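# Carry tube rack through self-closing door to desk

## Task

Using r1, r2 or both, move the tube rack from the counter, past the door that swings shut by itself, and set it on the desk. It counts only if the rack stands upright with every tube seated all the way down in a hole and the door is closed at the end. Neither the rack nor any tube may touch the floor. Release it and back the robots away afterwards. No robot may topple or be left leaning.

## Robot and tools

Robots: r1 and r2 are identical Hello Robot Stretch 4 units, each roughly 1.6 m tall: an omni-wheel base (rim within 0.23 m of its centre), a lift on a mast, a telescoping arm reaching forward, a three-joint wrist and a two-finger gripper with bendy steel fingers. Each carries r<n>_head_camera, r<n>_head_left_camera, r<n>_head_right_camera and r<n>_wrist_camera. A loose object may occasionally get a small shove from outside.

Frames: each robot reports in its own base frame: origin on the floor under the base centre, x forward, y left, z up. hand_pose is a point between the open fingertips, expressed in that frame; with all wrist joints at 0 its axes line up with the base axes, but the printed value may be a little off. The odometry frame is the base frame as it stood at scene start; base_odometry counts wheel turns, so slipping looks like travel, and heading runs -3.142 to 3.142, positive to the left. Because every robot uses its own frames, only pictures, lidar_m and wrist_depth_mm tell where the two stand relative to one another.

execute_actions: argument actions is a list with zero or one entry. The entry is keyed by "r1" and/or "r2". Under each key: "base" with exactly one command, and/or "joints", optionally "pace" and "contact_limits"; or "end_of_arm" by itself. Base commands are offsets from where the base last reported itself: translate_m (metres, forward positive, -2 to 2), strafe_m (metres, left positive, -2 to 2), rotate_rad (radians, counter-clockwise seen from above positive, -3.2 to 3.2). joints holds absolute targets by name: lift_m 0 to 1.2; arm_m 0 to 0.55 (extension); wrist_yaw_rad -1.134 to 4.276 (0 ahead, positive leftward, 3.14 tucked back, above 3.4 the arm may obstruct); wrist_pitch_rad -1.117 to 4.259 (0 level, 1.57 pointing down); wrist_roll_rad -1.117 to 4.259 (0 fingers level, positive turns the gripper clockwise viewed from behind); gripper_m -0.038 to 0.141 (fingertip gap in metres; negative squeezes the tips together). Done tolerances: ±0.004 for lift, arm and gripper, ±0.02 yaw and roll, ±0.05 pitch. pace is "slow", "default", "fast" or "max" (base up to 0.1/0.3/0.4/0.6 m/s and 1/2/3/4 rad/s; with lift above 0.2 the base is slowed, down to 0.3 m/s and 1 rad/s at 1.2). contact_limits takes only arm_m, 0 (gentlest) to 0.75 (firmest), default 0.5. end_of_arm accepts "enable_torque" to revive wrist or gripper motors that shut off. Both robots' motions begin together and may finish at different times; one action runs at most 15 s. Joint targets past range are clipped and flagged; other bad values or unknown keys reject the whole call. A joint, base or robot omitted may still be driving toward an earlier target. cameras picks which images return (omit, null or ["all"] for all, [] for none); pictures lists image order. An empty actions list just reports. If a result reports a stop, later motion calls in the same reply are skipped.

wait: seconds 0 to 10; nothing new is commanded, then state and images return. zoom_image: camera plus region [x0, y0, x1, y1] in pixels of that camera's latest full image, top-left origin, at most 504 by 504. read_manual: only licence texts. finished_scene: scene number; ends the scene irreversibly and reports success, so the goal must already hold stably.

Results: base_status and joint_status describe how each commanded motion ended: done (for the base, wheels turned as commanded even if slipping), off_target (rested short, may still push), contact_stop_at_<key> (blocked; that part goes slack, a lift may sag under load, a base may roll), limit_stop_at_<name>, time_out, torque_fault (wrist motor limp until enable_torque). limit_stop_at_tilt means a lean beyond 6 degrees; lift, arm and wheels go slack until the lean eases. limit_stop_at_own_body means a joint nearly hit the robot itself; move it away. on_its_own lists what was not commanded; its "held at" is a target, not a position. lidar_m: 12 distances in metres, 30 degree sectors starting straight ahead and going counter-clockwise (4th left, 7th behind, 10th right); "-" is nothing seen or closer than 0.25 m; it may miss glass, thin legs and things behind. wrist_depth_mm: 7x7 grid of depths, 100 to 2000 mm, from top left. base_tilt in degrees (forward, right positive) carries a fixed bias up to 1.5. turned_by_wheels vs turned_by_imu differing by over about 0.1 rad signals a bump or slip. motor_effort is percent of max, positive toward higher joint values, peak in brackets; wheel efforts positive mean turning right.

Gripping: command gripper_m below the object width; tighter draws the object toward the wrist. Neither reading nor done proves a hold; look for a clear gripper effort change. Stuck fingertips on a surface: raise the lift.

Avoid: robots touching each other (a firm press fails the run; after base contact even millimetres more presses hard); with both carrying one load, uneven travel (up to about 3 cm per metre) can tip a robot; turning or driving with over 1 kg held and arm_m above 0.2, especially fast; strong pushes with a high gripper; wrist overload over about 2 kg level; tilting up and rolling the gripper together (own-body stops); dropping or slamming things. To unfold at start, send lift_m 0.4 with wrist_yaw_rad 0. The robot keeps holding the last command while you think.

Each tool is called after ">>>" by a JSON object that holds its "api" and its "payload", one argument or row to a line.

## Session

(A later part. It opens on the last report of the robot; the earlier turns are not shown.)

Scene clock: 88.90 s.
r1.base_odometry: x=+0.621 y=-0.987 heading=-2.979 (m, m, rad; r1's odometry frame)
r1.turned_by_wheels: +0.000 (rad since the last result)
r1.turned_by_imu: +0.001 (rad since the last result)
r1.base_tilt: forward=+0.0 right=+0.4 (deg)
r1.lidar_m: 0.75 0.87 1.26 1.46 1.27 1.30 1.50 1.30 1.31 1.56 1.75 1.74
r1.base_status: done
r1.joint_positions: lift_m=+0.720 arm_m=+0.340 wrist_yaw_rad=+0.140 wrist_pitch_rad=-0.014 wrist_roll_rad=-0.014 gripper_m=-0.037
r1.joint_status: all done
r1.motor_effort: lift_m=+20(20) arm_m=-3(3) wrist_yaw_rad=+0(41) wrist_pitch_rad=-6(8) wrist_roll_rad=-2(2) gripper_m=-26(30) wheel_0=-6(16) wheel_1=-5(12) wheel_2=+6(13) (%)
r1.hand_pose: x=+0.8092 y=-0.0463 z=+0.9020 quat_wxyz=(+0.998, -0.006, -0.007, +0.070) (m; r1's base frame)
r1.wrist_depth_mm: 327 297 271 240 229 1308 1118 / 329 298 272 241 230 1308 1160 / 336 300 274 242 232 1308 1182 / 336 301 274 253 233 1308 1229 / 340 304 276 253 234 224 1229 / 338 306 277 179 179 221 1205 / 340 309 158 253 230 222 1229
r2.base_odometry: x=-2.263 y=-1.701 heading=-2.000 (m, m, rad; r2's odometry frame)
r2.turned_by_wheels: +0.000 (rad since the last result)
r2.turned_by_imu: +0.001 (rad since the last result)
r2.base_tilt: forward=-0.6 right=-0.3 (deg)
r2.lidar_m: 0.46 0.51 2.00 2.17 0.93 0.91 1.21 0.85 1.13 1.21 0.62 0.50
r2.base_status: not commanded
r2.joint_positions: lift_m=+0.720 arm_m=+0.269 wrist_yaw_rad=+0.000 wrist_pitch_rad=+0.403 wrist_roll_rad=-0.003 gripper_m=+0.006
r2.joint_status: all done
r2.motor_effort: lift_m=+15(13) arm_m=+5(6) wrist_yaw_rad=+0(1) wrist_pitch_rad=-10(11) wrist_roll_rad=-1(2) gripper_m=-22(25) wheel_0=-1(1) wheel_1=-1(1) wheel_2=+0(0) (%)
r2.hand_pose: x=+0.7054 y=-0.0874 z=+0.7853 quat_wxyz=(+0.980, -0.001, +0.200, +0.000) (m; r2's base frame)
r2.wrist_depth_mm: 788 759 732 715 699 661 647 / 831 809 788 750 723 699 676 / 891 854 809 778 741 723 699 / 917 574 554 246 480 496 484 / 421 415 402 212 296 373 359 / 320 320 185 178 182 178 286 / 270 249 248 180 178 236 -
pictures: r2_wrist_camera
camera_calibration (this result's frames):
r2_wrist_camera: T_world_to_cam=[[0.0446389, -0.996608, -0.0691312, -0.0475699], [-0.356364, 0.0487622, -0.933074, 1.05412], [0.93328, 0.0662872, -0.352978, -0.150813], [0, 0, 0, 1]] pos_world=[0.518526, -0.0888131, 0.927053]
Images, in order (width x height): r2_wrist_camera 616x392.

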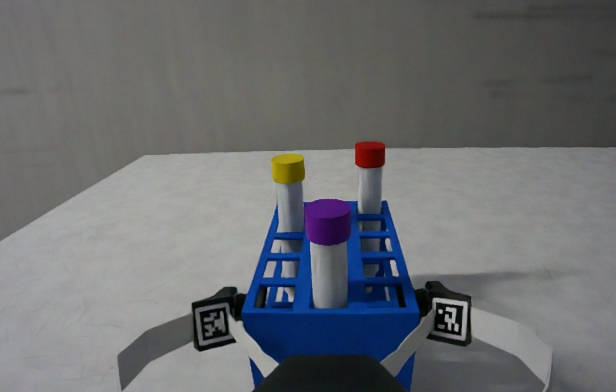

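>>> {"api": "execute_actions", "payload": {
  "actions": [
    {"r2":{"joints":{"lift_m":0.709,"gripper_m":0.035}}}
  ],
  "cameras": []
}}

>>> {"api": "execute_actions", "payload": {
  "actions": [
    {"r1":{"base":{"translate_m":0.3},"joints":{"wrist_yaw_rad":0.12}},"r2":{"joints":{"gripper_m":0.14}}}
  ],
  "cameras": ["r2_wrist_camera","r1_wrist_camera"]
}}

Scene clock: 90.67 s.
r1.base_odometry: x=+0.621 y=-0.987 heading=-2.979 (m, m, rad; r1's odometry frame)
r1.turned_by_wheels: +0.000 (rad since the last result)
r1.turned_by_imu: +0.000 (rad since the last result)
r1.base_tilt: forward=-0.1 right=+0.4 (deg)
r1.lidar_m: 0.72 0.88 1.27 1.43 1.27 1.26 1.50 1.30 1.29 1.54 1.73 1.74
r1.base_status: not commanded
r1.joint_positions: lift_m=+0.720 arm_m=+0.340 wrist_yaw_rad=+0.140 wrist_pitch_rad=-0.014 wrist_roll_rad=-0.014 gripper_m=-0.037
r1.joint_status: not commanded
r1.motor_effort: lift_m=+20(20) arm_m=-2(2) wrist_yaw_rad=+1(0) wrist_pitch_rad=-6(6) wrist_roll_rad=-2(2) gripper_m=-25(25) wheel_0=-6(6) wheel_1=-5(5) wheel_2=+6(6) (%)
r1.hand_pose: x=+0.8092 y=-0.0463 z=+0.9020 quat_wxyz=(+0.998, -0.006, -0.007, +0.070) (m; r1's base frame)
r1.wrist_depth_mm: 329 297 271 240 229 1308 1160 / 329 298 272 242 231 1308 1160 / 332 300 274 243 232 1308 1160 / 336 301 274 252 234 1308 1182 / 336 304 277 253 235 224 1205 / 342 306 278 180 179 220 1229 / 342 309 158 252 229 222 1229
r2.base_odometry: x=-2.263 y=-1.701 heading=-2.000 (m, m, rad; r2's odometry frame)
r2.turned_by_wheels: +0.000 (rad since the last result)
r2.turned_by_imu: +0.001 (rad since the last result)
r2.base_tilt: forward=-0.6 right=-0.3 (deg)
r2.lidar_m: 0.48 0.53 2.00 2.18 0.94 0.90 1.21 0.86 1.12 1.22 0.64 0.49
r2.base_status: not commanded
r2.joint_positions: lift_m=+0.709 arm_m=+0.269 wrist_yaw_rad=+0.000 wrist_pitch_rad=+0.402 wrist_roll_rad=-0.003 gripper_m=+0.035
r2.joint_status: all done
r2.motor_effort: lift_m=+15(12) arm_m=+5(5) wrist_yaw_rad=+0(1) wrist_pitch_rad=-5(10) wrist_roll_rad=+1(0) gripper_m=-19(24) wheel_0=-1(1) wheel_1=-1(1) wheel_2=+0(0) (%)
r2.hand_pose: x=+0.7056 y=-0.0874 z=+0.7747 quat_wxyz=(+0.980, -0.001, +0.199, +0.000) (m; r2's base frame)
r2.wrist_depth_mm: 778 759 741 715 691 668 647 / 820 798 778 759 732 699 676 / 891 842 798 778 750 723 699 / 917 549 525 256 455 473 462 / 402 394 384 216 291 353 345 / 306 306 193 186 183 267 273 / 257 242 241 189 190 224 233
pictures: none
No camera images: the call's "cameras" was empty. Leave "cameras" out to get every camera's image.

Scene clock: 93.13 s.
r1.base_odometry: x=+0.325 y=-1.035 heading=-2.980 (m, m, rad; r1's odometry frame)
r1.turned_by_wheels: -0.001 (rad since the last result)
r1.turned_by_imu: -0.005 (rad since the last result)
r1.base_tilt: forward=+0.0 right=+0.3 (deg)
r1.lidar_m: 0.72 0.78 0.94 1.24 1.47 1.47 1.76 1.51 1.54 1.80 1.54 1.53
r1.base_status: done
r1.joint_positions: lift_m=+0.720 arm_m=+0.341 wrist_yaw_rad=+0.121 wrist_pitch_rad=-0.014 wrist_roll_rad=-0.014 gripper_m=-0.037
r1.joint_status: all done
r1.motor_effort: lift_m=+20(20) arm_m=-5(5) wrist_yaw_rad=-4(26) wrist_pitch_rad=-6(6) wrist_roll_rad=-2(1) gripper_m=-23(27) wheel_0=-9(10) wheel_1=-5(7) wheel_2=+6(13) (%)
r1.hand_pose: x=+0.8087 y=-0.0520 z=+0.9021 quat_wxyz=(+0.998, -0.006, -0.007, +0.060) (m; r1's base frame)
r1.wrist_depth_mm: 243 244 245 245 247 1138 960 / 242 244 244 246 246 1160 976 / 243 243 245 245 246 1160 991 / 243 242 246 244 246 1182 1008 / 241 244 243 245 245 1160 1008 / 242 243 244 180 178 1138 1042 / 241 242 158 244 245 1098 1008
r2.base_odometry: x=-2.263 y=-1.701 heading=-2.000 (m, m, rad; r2's odometry frame)
r2.turned_by_wheels: +0.000 (rad since the last result)
r2.turned_by_imu: +0.001 (rad since the last result)
r2.base_tilt: forward=-0.6 right=-0.3 (deg)
r2.lidar_m: 0.47 0.52 2.01 2.18 0.94 0.89 1.05 0.86 1.14 1.22 0.66 0.49
r2.base_status: not commanded
r2.joint_positions: lift_m=+0.709 arm_m=+0.269 wrist_yaw_rad=+0.000 wrist_pitch_rad=+0.401 wrist_roll_rad=-0.003 gripper_m=+0.140
r2.joint_status: all done
r2.motor_effort: lift_m=+15(15) arm_m=+5(5) wrist_yaw_rad=+0(0) wrist_pitch_rad=-5(5) wrist_roll_rad=+1(1) gripper_m=+1(17) wheel_0=-1(1) wheel_1=-1(1) wheel_2=+0(0) (%)
r2.hand_pose: x=+0.7056 y=-0.0874 z=+0.7747 quat_wxyz=(+0.980, -0.001, +0.199, +0.000) (m; r2's base frame)
r2.wrist_depth_mm: 788 759 741 715 691 668 654 / 831 798 778 750 732 691 683 / 891 854 809 788 750 723 707 / 917 554 525 262 452 473 459 / 399 394 382 228 324 351 345 / 304 291 201 196 190 195 271 / 256 246 245 149 208 231 -
pictures: r1_wrist_camera, r2_wrist_camera
camera_calibration (this result's frames):
r1_wrist_camera: T_world_to_cam=[[0.174769, -0.977756, -0.11597, -0.0675292], [-0.0036891, 0.117132, -0.99311, 0.960798], [0.984603, 0.173993, 0.016864, -0.576818], [0, 0, 0, 1]] pos_world=[0.583283, -0.078205, 0.956074]
r2_wrist_camera: T_world_to_cam=[[0.0447698, -0.99661, -0.0690184, -0.0484866], [-0.354812, 0.0487205, -0.933667, 1.04373], [0.933865, 0.0662886, -0.351428, -0.156323], [0, 0, 0, 1]] pos_world=[0.518482, -0.0888107, 0.916211]
Images, in order (width x height): r1_wrist_camera 616x392, r2_wrist_camera 616x392.

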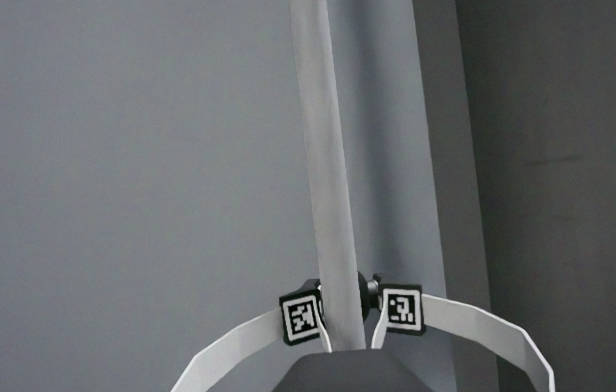

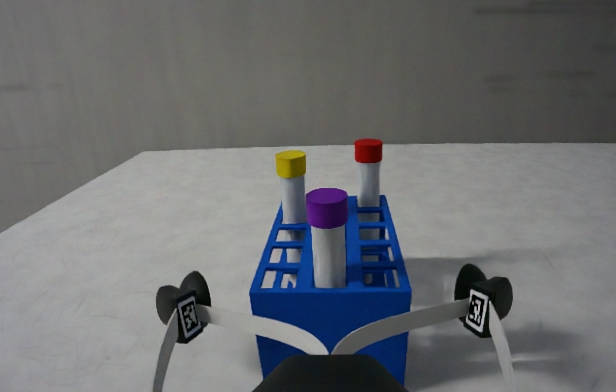

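>>> {"api": "execute_actions", "payload": {
  "actions": [
    {"r1":{"base":{"translate_m":0.17},"joints":{"wrist_yaw_rad":0.19},"pace":"slow"},"r2":{"base":{"translate_m":-0.12},"joints":{"arm_m":0.005}}}
  ],
  "cameras": ["r2_wrist_camera","r2_head_camera"]
}}

Scene clock: 96.73 s.
r1.base_odometry: x=+0.157 y=-1.063 heading=-2.977 (m, m, rad; r1's odometry frame)
r1.turned_by_wheels: +0.003 (rad since the last result)
r1.turned_by_imu: -0.001 (rad since the last result)
r1.base_tilt: forward=-0.1 right=+0.3 (deg)
r1.lidar_m: 0.73 0.73 0.82 1.09 1.60 1.59 1.90 1.64 1.63 1.62 1.41 1.42
r1.base_status: done
r1.joint_positions: lift_m=+0.720 arm_m=+0.341 wrist_yaw_rad=+0.211 wrist_pitch_rad=-0.014 wrist_roll_rad=-0.014 gripper_m=-0.037
r1.joint_status: wrist_yaw_rad off_target (ended at +0.211, target +0.190)
r1.on_its_own: wrist_yaw_rad is at rest, and its effort (-59) is outside its rest range (-13 to +13)
r1.motor_effort: lift_m=+20(20) arm_m=-5(5) wrist_yaw_rad=-59(61) wrist_pitch_rad=-6(7) wrist_roll_rad=-2(2) gripper_m=-25(28) wheel_0=+12(20) wheel_1=+4(9) wheel_2=+19(18) (%)
r1.hand_pose: x=+0.8122 y=-0.0251 z=+0.9021 quat_wxyz=(+0.994, -0.006, -0.008, +0.105) (m; r1's base frame)
r1.wrist_depth_mm: 231 236 241 244 750 878 904 / 229 235 241 244 253 878 917 / 229 234 241 244 252 854 917 / 229 236 240 245 253 854 917 / 229 234 238 241 250 831 931 / 229 232 237 181 178 820 931 / 228 233 172 178 251 759 931
r2.base_odometry: x=-2.214 y=-1.592 heading=-2.000 (m, m, rad; r2's odometry frame)
r2.turned_by_wheels: +0.000 (rad since the last result)
r2.turned_by_imu: +0.002 (rad since the last result)
r2.base_tilt: forward=-0.6 right=-0.3 (deg)
r2.lidar_m: 0.59 0.66 2.19 1.81 0.83 0.82 0.85 0.75 0.93 1.20 0.80 0.62
r2.base_status: done
r2.joint_positions: lift_m=+0.709 arm_m=+0.006 wrist_yaw_rad=+0.000 wrist_pitch_rad=+0.402 wrist_roll_rad=-0.003 gripper_m=+0.140
r2.joint_status: all done
r2.motor_effort: lift_m=+15(15) arm_m=-5(6) wrist_yaw_rad=+1(2) wrist_pitch_rad=-7(7) wrist_roll_rad=+0(0) gripper_m=+0(1) wheel_0=+1(8) wheel_1=+0(3) wheel_2=+0(7) (%)
r2.hand_pose: x=+0.4423 y=-0.0875 z=+0.7746 quat_wxyz=(+0.980, -0.001, +0.200, +0.000) (m; r2's base frame)
r2.wrist_depth_mm: 1205 1138 1098 1078 1025 1008 976 / 1229 1182 1160 1118 1078 1060 1008 / 1308 1255 854 627 759 741 715 / 621 559 535 517 496 477 466 / 1499 449 436 424 410 389 387 / 1430 1397 220 1366 1336 195 1281 / 1205 1160 1098 149 1098 1098 1078
pictures: r2_head_camera, r2_wrist_camera
camera_calibration (this result's frames):
r2_wrist_camera: T_world_to_cam=[[0.0446088, -0.996616, -0.069045, -0.0366492], [-0.355357, 0.0487636, -0.933458, 0.950235], [0.933665, 0.066176, -0.351979, 0.0900341], [0, 0, 0, 1]] pos_world=[0.255246, -0.0888202, 0.916164]
Images, in order (width x height): r2_head_camera 420x560, r2_wrist_camera 616x392.

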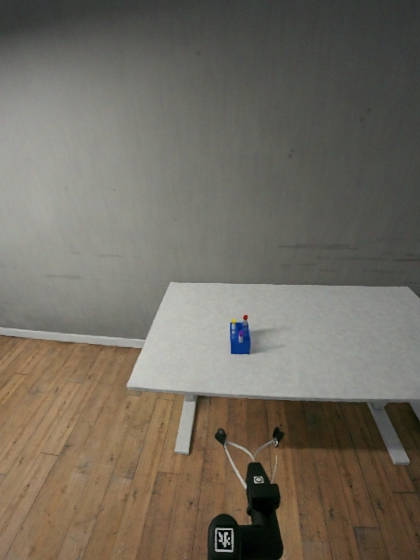

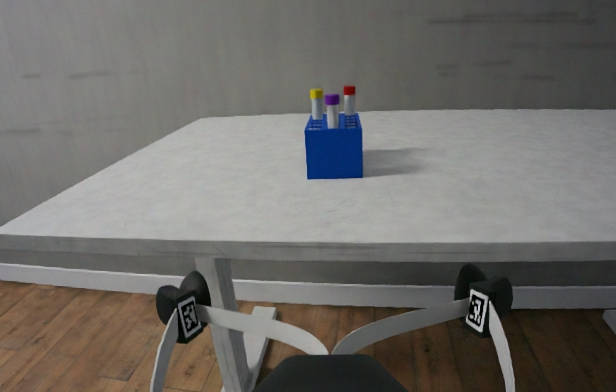

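>>> {"api": "execute_actions", "payload": {
  "actions": [
    {"r1":{"base":{"strafe_m":0.088},"joints":{"arm_m":0.5},"pace":"slow"}}
  ],
  "cameras": ["r1_wrist_camera","r2_wrist_camera"]
}}

>>> {"api": "zoom_image", "payload": {
  "camera": "r2_wrist_camera",
  "region": [280, 70, 400, 190]
}}

Scene clock: 100.20 s.
r1.base_odometry: x=+0.171 y=-1.150 heading=-2.975 (m, m, rad; r1's odometry frame)
r1.turned_by_wheels: +0.002 (rad since the last result)
r1.turned_by_imu: -0.017 (rad since the last result)
r1.base_tilt: forward=+0.0 right=+0.3 (deg)
r1.lidar_m: 0.84 0.77 0.81 1.01 1.54 1.53 1.82 1.69 1.72 1.72 1.46 1.51
r1.base_status: done
r1.joint_positions: lift_m=+0.720 arm_m=+0.501 wrist_yaw_rad=+0.207 wrist_pitch_rad=-0.014 wrist_roll_rad=-0.014 gripper_m=-0.037
r1.joint_status: all done
r1.on_its_own: wrist_yaw_rad is at rest, and its effort (-49) is outside its rest range (-13 to +13)
r1.motor_effort: lift_m=+20(20) arm_m=-4(8) wrist_yaw_rad=-49(59) wrist_pitch_rad=-5(6) wrist_roll_rad=-2(3) gripper_m=-28(26) wheel_0=+7(20) wheel_1=+2(9) wheel_2=+18(17) (%)
r1.hand_pose: x=+0.9719 y=-0.0262 z=+0.9022 quat_wxyz=(+0.995, -0.006, -0.008, +0.103) (m; r1's base frame)
r1.wrist_depth_mm: 204 216 234 244 535 634 768 / 203 216 231 242 530 627 759 / 200 215 231 241 525 615 750 / 200 213 230 239 521 609 732 / 199 212 228 238 512 603 723 / 199 211 224 179 179 580 715 / 197 210 171 180 508 554 707
r2.base_odometry: x=-2.214 y=-1.592 heading=-2.000 (m, m, rad; r2's odometry frame)
r2.turned_by_wheels: +0.000 (rad since the last result)
r2.turned_by_imu: +0.001 (rad since the last result)
r2.base_tilt: forward=-0.6 right=-0.3 (deg)
r2.lidar_m: 0.60 0.64 2.22 1.80 0.82 0.76 0.77 0.72 0.96 1.19 0.82 0.61
r2.base_status: not commanded
r2.joint_positions: lift_m=+0.709 arm_m=+0.006 wrist_yaw_rad=+0.000 wrist_pitch_rad=+0.402 wrist_roll_rad=-0.003 gripper_m=+0.140
r2.joint_status: not commanded
r2.motor_effort: lift_m=+15(15) arm_m=-5(5) wrist_yaw_rad=+0(1) wrist_pitch_rad=-6(6) wrist_roll_rad=-1(1) gripper_m=+0(1) wheel_0=+0(0) wheel_1=+0(0) wheel_2=+0(0) (%)
r2.hand_pose: x=+0.4423 y=-0.0875 z=+0.7746 quat_wxyz=(+0.980, -0.001, +0.200, +0.000) (m; r2's base frame)
r2.wrist_depth_mm: 1160 1138 1098 1060 1042 1008 976 / 1229 1205 1138 1098 1078 1042 1025 / 1336 1255 866 627 759 741 715 / 621 554 535 512 496 477 462 / 1499 449 436 421 410 389 387 / 1464 1397 220 1366 1336 195 1281 / 1229 1182 1118 149 1118 1078 1078
pictures: r1_wrist_camera, r2_wrist_camera
camera_calibration (this result's frames):
r1_wrist_camera: T_world_to_cam=[[0.258725, -0.958955, -0.116042, -0.151777], [-0.0135902, 0.116507, -0.993097, 0.968034], [0.965855, 0.258516, 0.0171108, -0.721786], [0, 0, 0, 1]] pos_world=[0.749565, -0.0717373, 0.956089]
r2_wrist_camera: T_world_to_cam=[[0.0446087, -0.996616, -0.0690449, -0.0366493], [-0.355357, 0.0487635, -0.933458, 0.950235], [0.933666, 0.0661759, -0.351979, 0.0900339], [0, 0, 0, 1]] pos_world=[0.255246, -0.0888202, 0.916164]
Images, in order (width x height): r1_wrist_camera 616x392, r2_wrist_camera 616x392.

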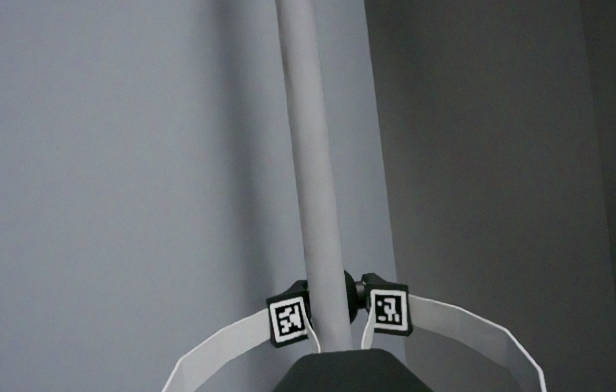

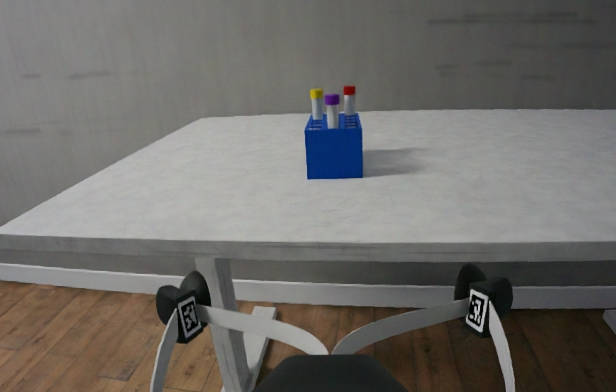

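Region (280, 70, 400, 190) of r2_wrist_camera's 616x392 image, scaled by 4.200.

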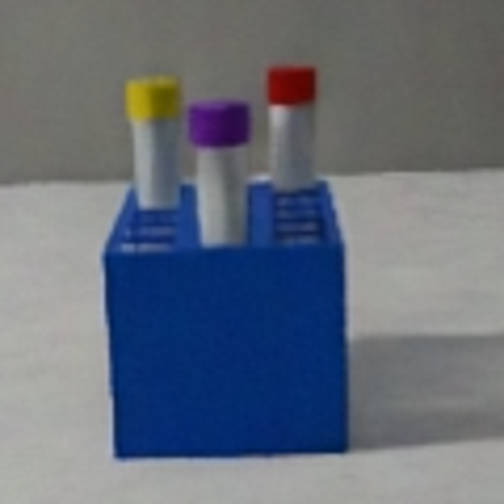

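>>> {"api": "execute_actions", "payload": {
  "actions": [
    {"r1":{"joints":{"gripper_m":0.06,"wrist_yaw_rad":0.27}}}
  ],
  "cameras": ["r1_wrist_camera"]
}}

>>> {"api": "execute_actions", "payload": {
  "actions": [
    {"r1":{"joints":{"arm_m":0.2},"pace":"max"}}
  ],
  "cameras": ["r1_wrist_camera","r1_head_left_camera"]
}}

Scene clock: 102.23 s.
r1.base_odometry: x=+0.171 y=-1.149 heading=-2.977 (m, m, rad; r1's odometry frame)
r1.turned_by_wheels: -0.003 (rad since the last result)
r1.turned_by_imu: -0.002 (rad since the last result)
r1.base_tilt: forward=-0.1 right=+0.4 (deg)
r1.lidar_m: 0.91 0.82 0.84 1.02 1.51 1.53 1.84 1.70 1.71 1.72 1.48 1.52
r1.base_status: not commanded
r1.joint_positions: lift_m=+0.720 arm_m=+0.501 wrist_yaw_rad=+0.271 wrist_pitch_rad=-0.014 wrist_roll_rad=-0.014 gripper_m=+0.060
r1.joint_status: all done
r1.motor_effort: lift_m=+20(19) arm_m=-4(5) wrist_yaw_rad=-2(47) wrist_pitch_rad=-7(7) wrist_roll_rad=-2(2) gripper_m=-4(25) wheel_0=-1(7) wheel_1=-2(3) wheel_2=-2(18) (%)
r1.hand_pose: x=+0.9729 y=-0.0072 z=+0.9020 quat_wxyz=(+0.991, -0.006, -0.008, +0.135) (m; r1's base frame)
r1.wrist_depth_mm: 270 289 312 340 504 591 699 / 267 287 310 338 504 580 683 / 264 285 307 336 500 574 668 / 264 283 307 334 488 564 661 / 262 282 304 324 477 554 654 / 262 279 296 260 211 544 647 / 258 278 294 314 488 530 640
r2.base_odometry: x=-2.214 y=-1.592 heading=-2.000 (m, m, rad; r2's odometry frame)
r2.turned_by_wheels: +0.000 (rad since the last result)
r2.turned_by_imu: +0.001 (rad since the last result)
r2.base_tilt: forward=-0.6 right=-0.3 (deg)
r2.lidar_m: 0.59 0.65 2.18 1.81 0.85 0.73 0.71 0.74 0.96 1.21 0.80 0.62
r2.base_status: not commanded
r2.joint_positions: lift_m=+0.709 arm_m=+0.006 wrist_yaw_rad=+0.000 wrist_pitch_rad=+0.402 wrist_roll_rad=-0.003 gripper_m=+0.140
r2.joint_status: not commanded
r2.motor_effort: lift_m=+15(15) arm_m=-5(5) wrist_yaw_rad=+1(0) wrist_pitch_rad=-7(7) wrist_roll_rad=-1(1) gripper_m=+0(0) wheel_0=+1(0) wheel_1=+0(0) wheel_2=+0(0) (%)
r2.hand_pose: x=+0.4423 y=-0.0875 z=+0.7746 quat_wxyz=(+0.980, -0.001, +0.200, +0.000) (m; r2's base frame)
r2.wrist_depth_mm: 1182 1138 1098 1078 1042 991 976 / 1281 1205 1160 1118 1078 1060 1008 / 1308 1281 854 621 750 732 715 / 621 554 530 517 500 477 466 / 1499 449 433 424 410 392 384 / 1464 1397 221 1366 1336 195 1281 / 1205 1182 1098 149 1138 1098 1078
pictures: r1_wrist_camera
camera_calibration (this result's frames):
r1_wrist_camera: T_world_to_cam=[[0.318682, -0.940736, -0.116004, -0.192073], [-0.0212769, 0.115255, -0.993108, 0.973201], [0.947623, 0.318954, 0.0167138, -0.709163], [0, 0, 0, 1]] pos_world=[0.753936, -0.0666658, 0.956065]
Images, in order (width x height): r1_wrist_camera 616x392.

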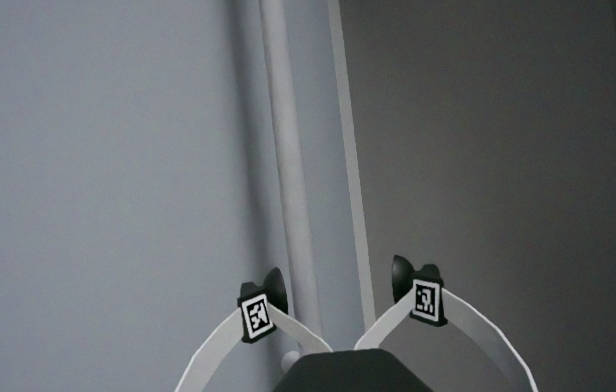

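Scene clock: 103.83 s.
r1.base_odometry: x=+0.171 y=-1.149 heading=-2.977 (m, m, rad; r1's odometry frame)
r1.turned_by_wheels: +0.000 (rad since the last result)
r1.turned_by_imu: +0.000 (rad since the last result)
r1.base_tilt: forward=-0.1 right=+0.3 (deg)
r1.lidar_m: 0.99 0.83 0.84 1.00 1.55 1.52 1.85 1.71 1.70 1.71 1.46 1.51
r1.base_status: not commanded
r1.joint_positions: lift_m=+0.720 arm_m=+0.201 wrist_yaw_rad=+0.270 wrist_pitch_rad=-0.013 wrist_roll_rad=-0.014 gripper_m=+0.060
r1.joint_status: all done
r1.motor_effort: lift_m=+20(20) arm_m=-4(6) wrist_yaw_rad=+1(0) wrist_pitch_rad=-8(8) wrist_roll_rad=-2(2) gripper_m=-2(3) wheel_0=-1(1) wheel_1=-2(2) wheel_2=-2(2) (%)
r1.hand_pose: x=+0.6729 y=-0.0073 z=+0.9019 quat_wxyz=(+0.991, -0.006, -0.008, +0.135) (m; r1's base frame)
r1.wrist_depth_mm: 512 559 615 676 788 917 1008 / 512 559 615 676 778 891 1008 / 504 554 603 668 768 878 1025 / 496 549 603 661 759 878 1008 / 496 544 597 654 723 878 1025 / 492 539 580 661 210 842 991 / 492 535 574 627 750 820 991
r2.base_odometry: x=-2.214 y=-1.592 heading=-2.000 (m, m, rad; r2's odometry frame)
r2.turned_by_wheels: +0.000 (rad since the last result)
r2.turned_by_imu: +0.001 (rad since the last result)
r2.base_tilt: forward=-0.6 right=-0.3 (deg)
r2.lidar_m: 0.60 0.65 2.20 1.81 0.81 0.68 0.66 0.72 0.94 1.20 0.80 0.61
r2.base_status: not commanded
r2.joint_positions: lift_m=+0.709 arm_m=+0.006 wrist_yaw_rad=+0.000 wrist_pitch_rad=+0.402 wrist_roll_rad=-0.003 gripper_m=+0.140
r2.joint_status: not commanded
r2.motor_effort: lift_m=+15(15) arm_m=-5(5) wrist_yaw_rad=+0(2) wrist_pitch_rad=-6(6) wrist_roll_rad=+0(1) gripper_m=+1(1) wheel_0=+0(1) wheel_1=+0(0) wheel_2=+0(0) (%)
r2.hand_pose: x=+0.4423 y=-0.0875 z=+0.7746 quat_wxyz=(+0.980, -0.001, +0.200, +0.000) (m; r2's base frame)
r2.wrist_depth_mm: 1182 1160 1098 1060 1025 991 976 / 1229 1182 1160 1118 1078 1042 1025 / 1336 1281 854 627 759 732 707 / 621 554 535 512 496 480 459 / 1576 449 436 421 413 392 387 / 1464 1366 220 1430 1336 195 1255 / 1205 1160 1118 149 1118 1078 1098
pictures: r1_head_left_camera, r1_wrist_camera
camera_calibration (this result's frames):
r1_wrist_camera: T_world_to_cam=[[0.3181, -0.940941, -0.115944, -0.0963127], [-0.0217178, 0.115032, -0.993124, 0.966989], [0.947809, 0.31843, 0.0161563, -0.42446], [0, 0, 0, 1]] pos_world=[0.453945, -0.0666979, 0.956031]
Images, in order (width x height): r1_head_left_camera 420x672, r1_wrist_camera 616x392.

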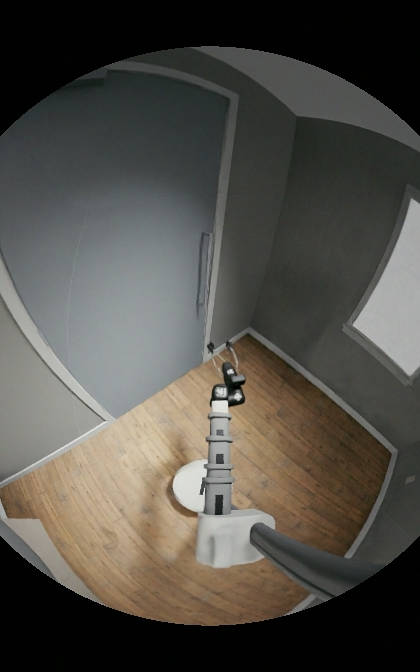

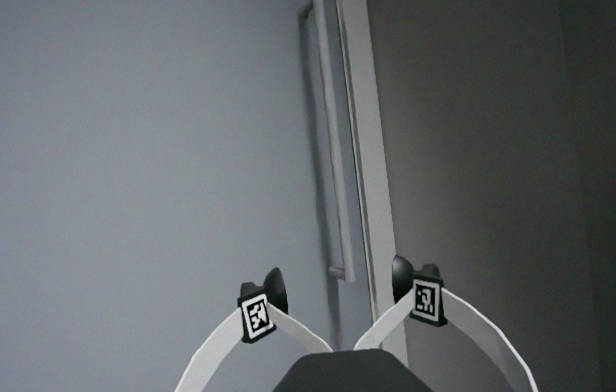

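>>> {"api": "execute_actions", "payload": {
  "actions": [],
  "cameras": ["r1_wrist_camera","r2_wrist_camera"]
}}

>>> {"api": "finished_scene", "payload": {
  "scene": 1
}}

Scene clock: 104.20 s.
r1.base_odometry: x=+0.171 y=-1.149 heading=-2.977 (m, m, rad; r1's odometry frame)
r1.turned_by_wheels: +0.000 (rad since the last result)
r1.turned_by_imu: +0.000 (rad since the last result)
r1.base_tilt: forward=-0.1 right=+0.3 (deg)
r1.lidar_m: 1.00 0.85 0.85 0.99 1.54 1.54 1.85 1.70 1.70 1.74 1.49 1.51
r1.base_status: not commanded
r1.joint_positions: lift_m=+0.720 arm_m=+0.201 wrist_yaw_rad=+0.270 wrist_pitch_rad=-0.013 wrist_roll_rad=-0.014 gripper_m=+0.060
r1.joint_status: all done
r1.motor_effort: lift_m=+20(20) arm_m=-4(6) wrist_yaw_rad=+0(0) wrist_pitch_rad=-8(8) wrist_roll_rad=-1(2) gripper_m=-2(3) wheel_0=-1(1) wheel_1=-2(2) wheel_2=-2(2) (%)
r1.hand_pose: x=+0.6729 y=-0.0073 z=+0.9019 quat_wxyz=(+0.991, -0.006, -0.008, +0.135) (m; r1's base frame)
r1.wrist_depth_mm: 512 559 621 683 778 904 1042 / 508 559 609 683 768 891 1008 / 500 554 603 668 778 891 1008 / 500 544 603 661 759 878 1025 / 496 539 603 654 723 866 991 / 496 539 580 661 211 854 991 / 492 539 574 627 750 809 1008
r2.base_odometry: x=-2.214 y=-1.592 heading=-2.000 (m, m, rad; r2's odometry frame)
r2.turned_by_wheels: +0.000 (rad since the last result)
r2.turned_by_imu: +0.000 (rad since the last result)
r2.base_tilt: forward=-0.5 right=-0.3 (deg)
r2.lidar_m: 0.59 0.64 2.20 1.83 0.82 0.69 0.67 0.72 0.94 1.19 0.82 0.62
r2.base_status: not commanded
r2.joint_positions: lift_m=+0.709 arm_m=+0.006 wrist_yaw_rad=+0.000 wrist_pitch_rad=+0.402 wrist_roll_rad=-0.003 gripper_m=+0.140
r2.joint_status: not commanded
r2.motor_effort: lift_m=+15(15) arm_m=-5(5) wrist_yaw_rad=+1(2) wrist_pitch_rad=-7(6) wrist_roll_rad=-2(1) gripper_m=+0(1) wheel_0=+1(1) wheel_1=+0(0) wheel_2=+0(0) (%)
r2.hand_pose: x=+0.4423 y=-0.0875 z=+0.7746 quat_wxyz=(+0.980, -0.001, +0.200, +0.000) (m; r2's base frame)
r2.wrist_depth_mm: 1182 1160 1098 1078 1025 1008 976 / 1229 1182 1182 1118 1078 1042 1042 / 1308 1229 854 621 750 732 707 / 615 554 535 512 496 477 466 / 1537 445 439 424 413 392 387 / 1464 1366 220 1397 1336 195 1255 / 1229 1205 1118 148 1118 1098 1078
pictures: r1_wrist_camera, r2_wrist_camera
camera_calibration (this result's frames):
r1_wrist_camera: T_world_to_cam=[[0.3181, -0.940941, -0.115944, -0.0963128], [-0.021718, 0.115032, -0.993124, 0.966989], [0.947809, 0.318431, 0.0161562, -0.42446], [0, 0, 0, 1]] pos_world=[0.453945, -0.0666979, 0.956031]
r2_wrist_camera: T_world_to_cam=[[0.0446089, -0.996616, -0.0690448, -0.0366494], [-0.355357, 0.0487634, -0.933458, 0.950235], [0.933666, 0.0661761, -0.351979, 0.0900339], [0, 0, 0, 1]] pos_world=[0.255246, -0.0888201, 0.916164]
Images, in order (width x height): r1_wrist_camera 616x392, r2_wrist_camera 616x392.

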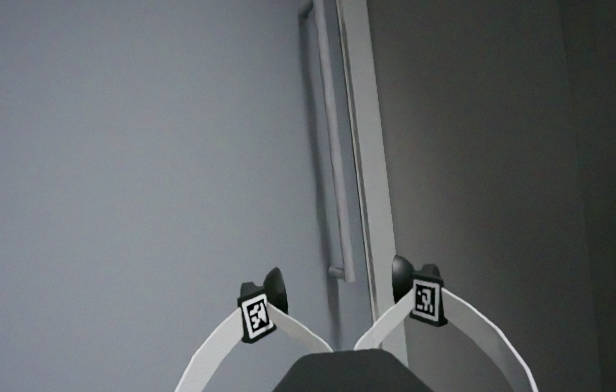

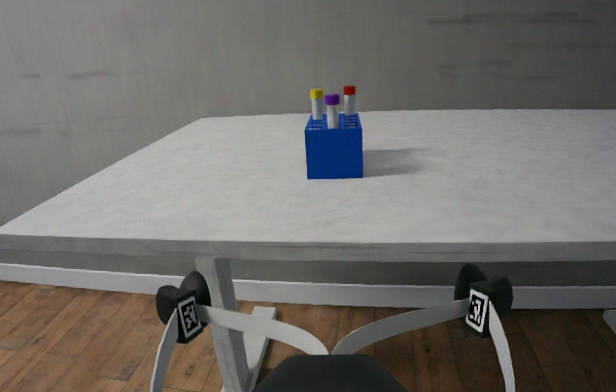

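The scene is finished: the task was done.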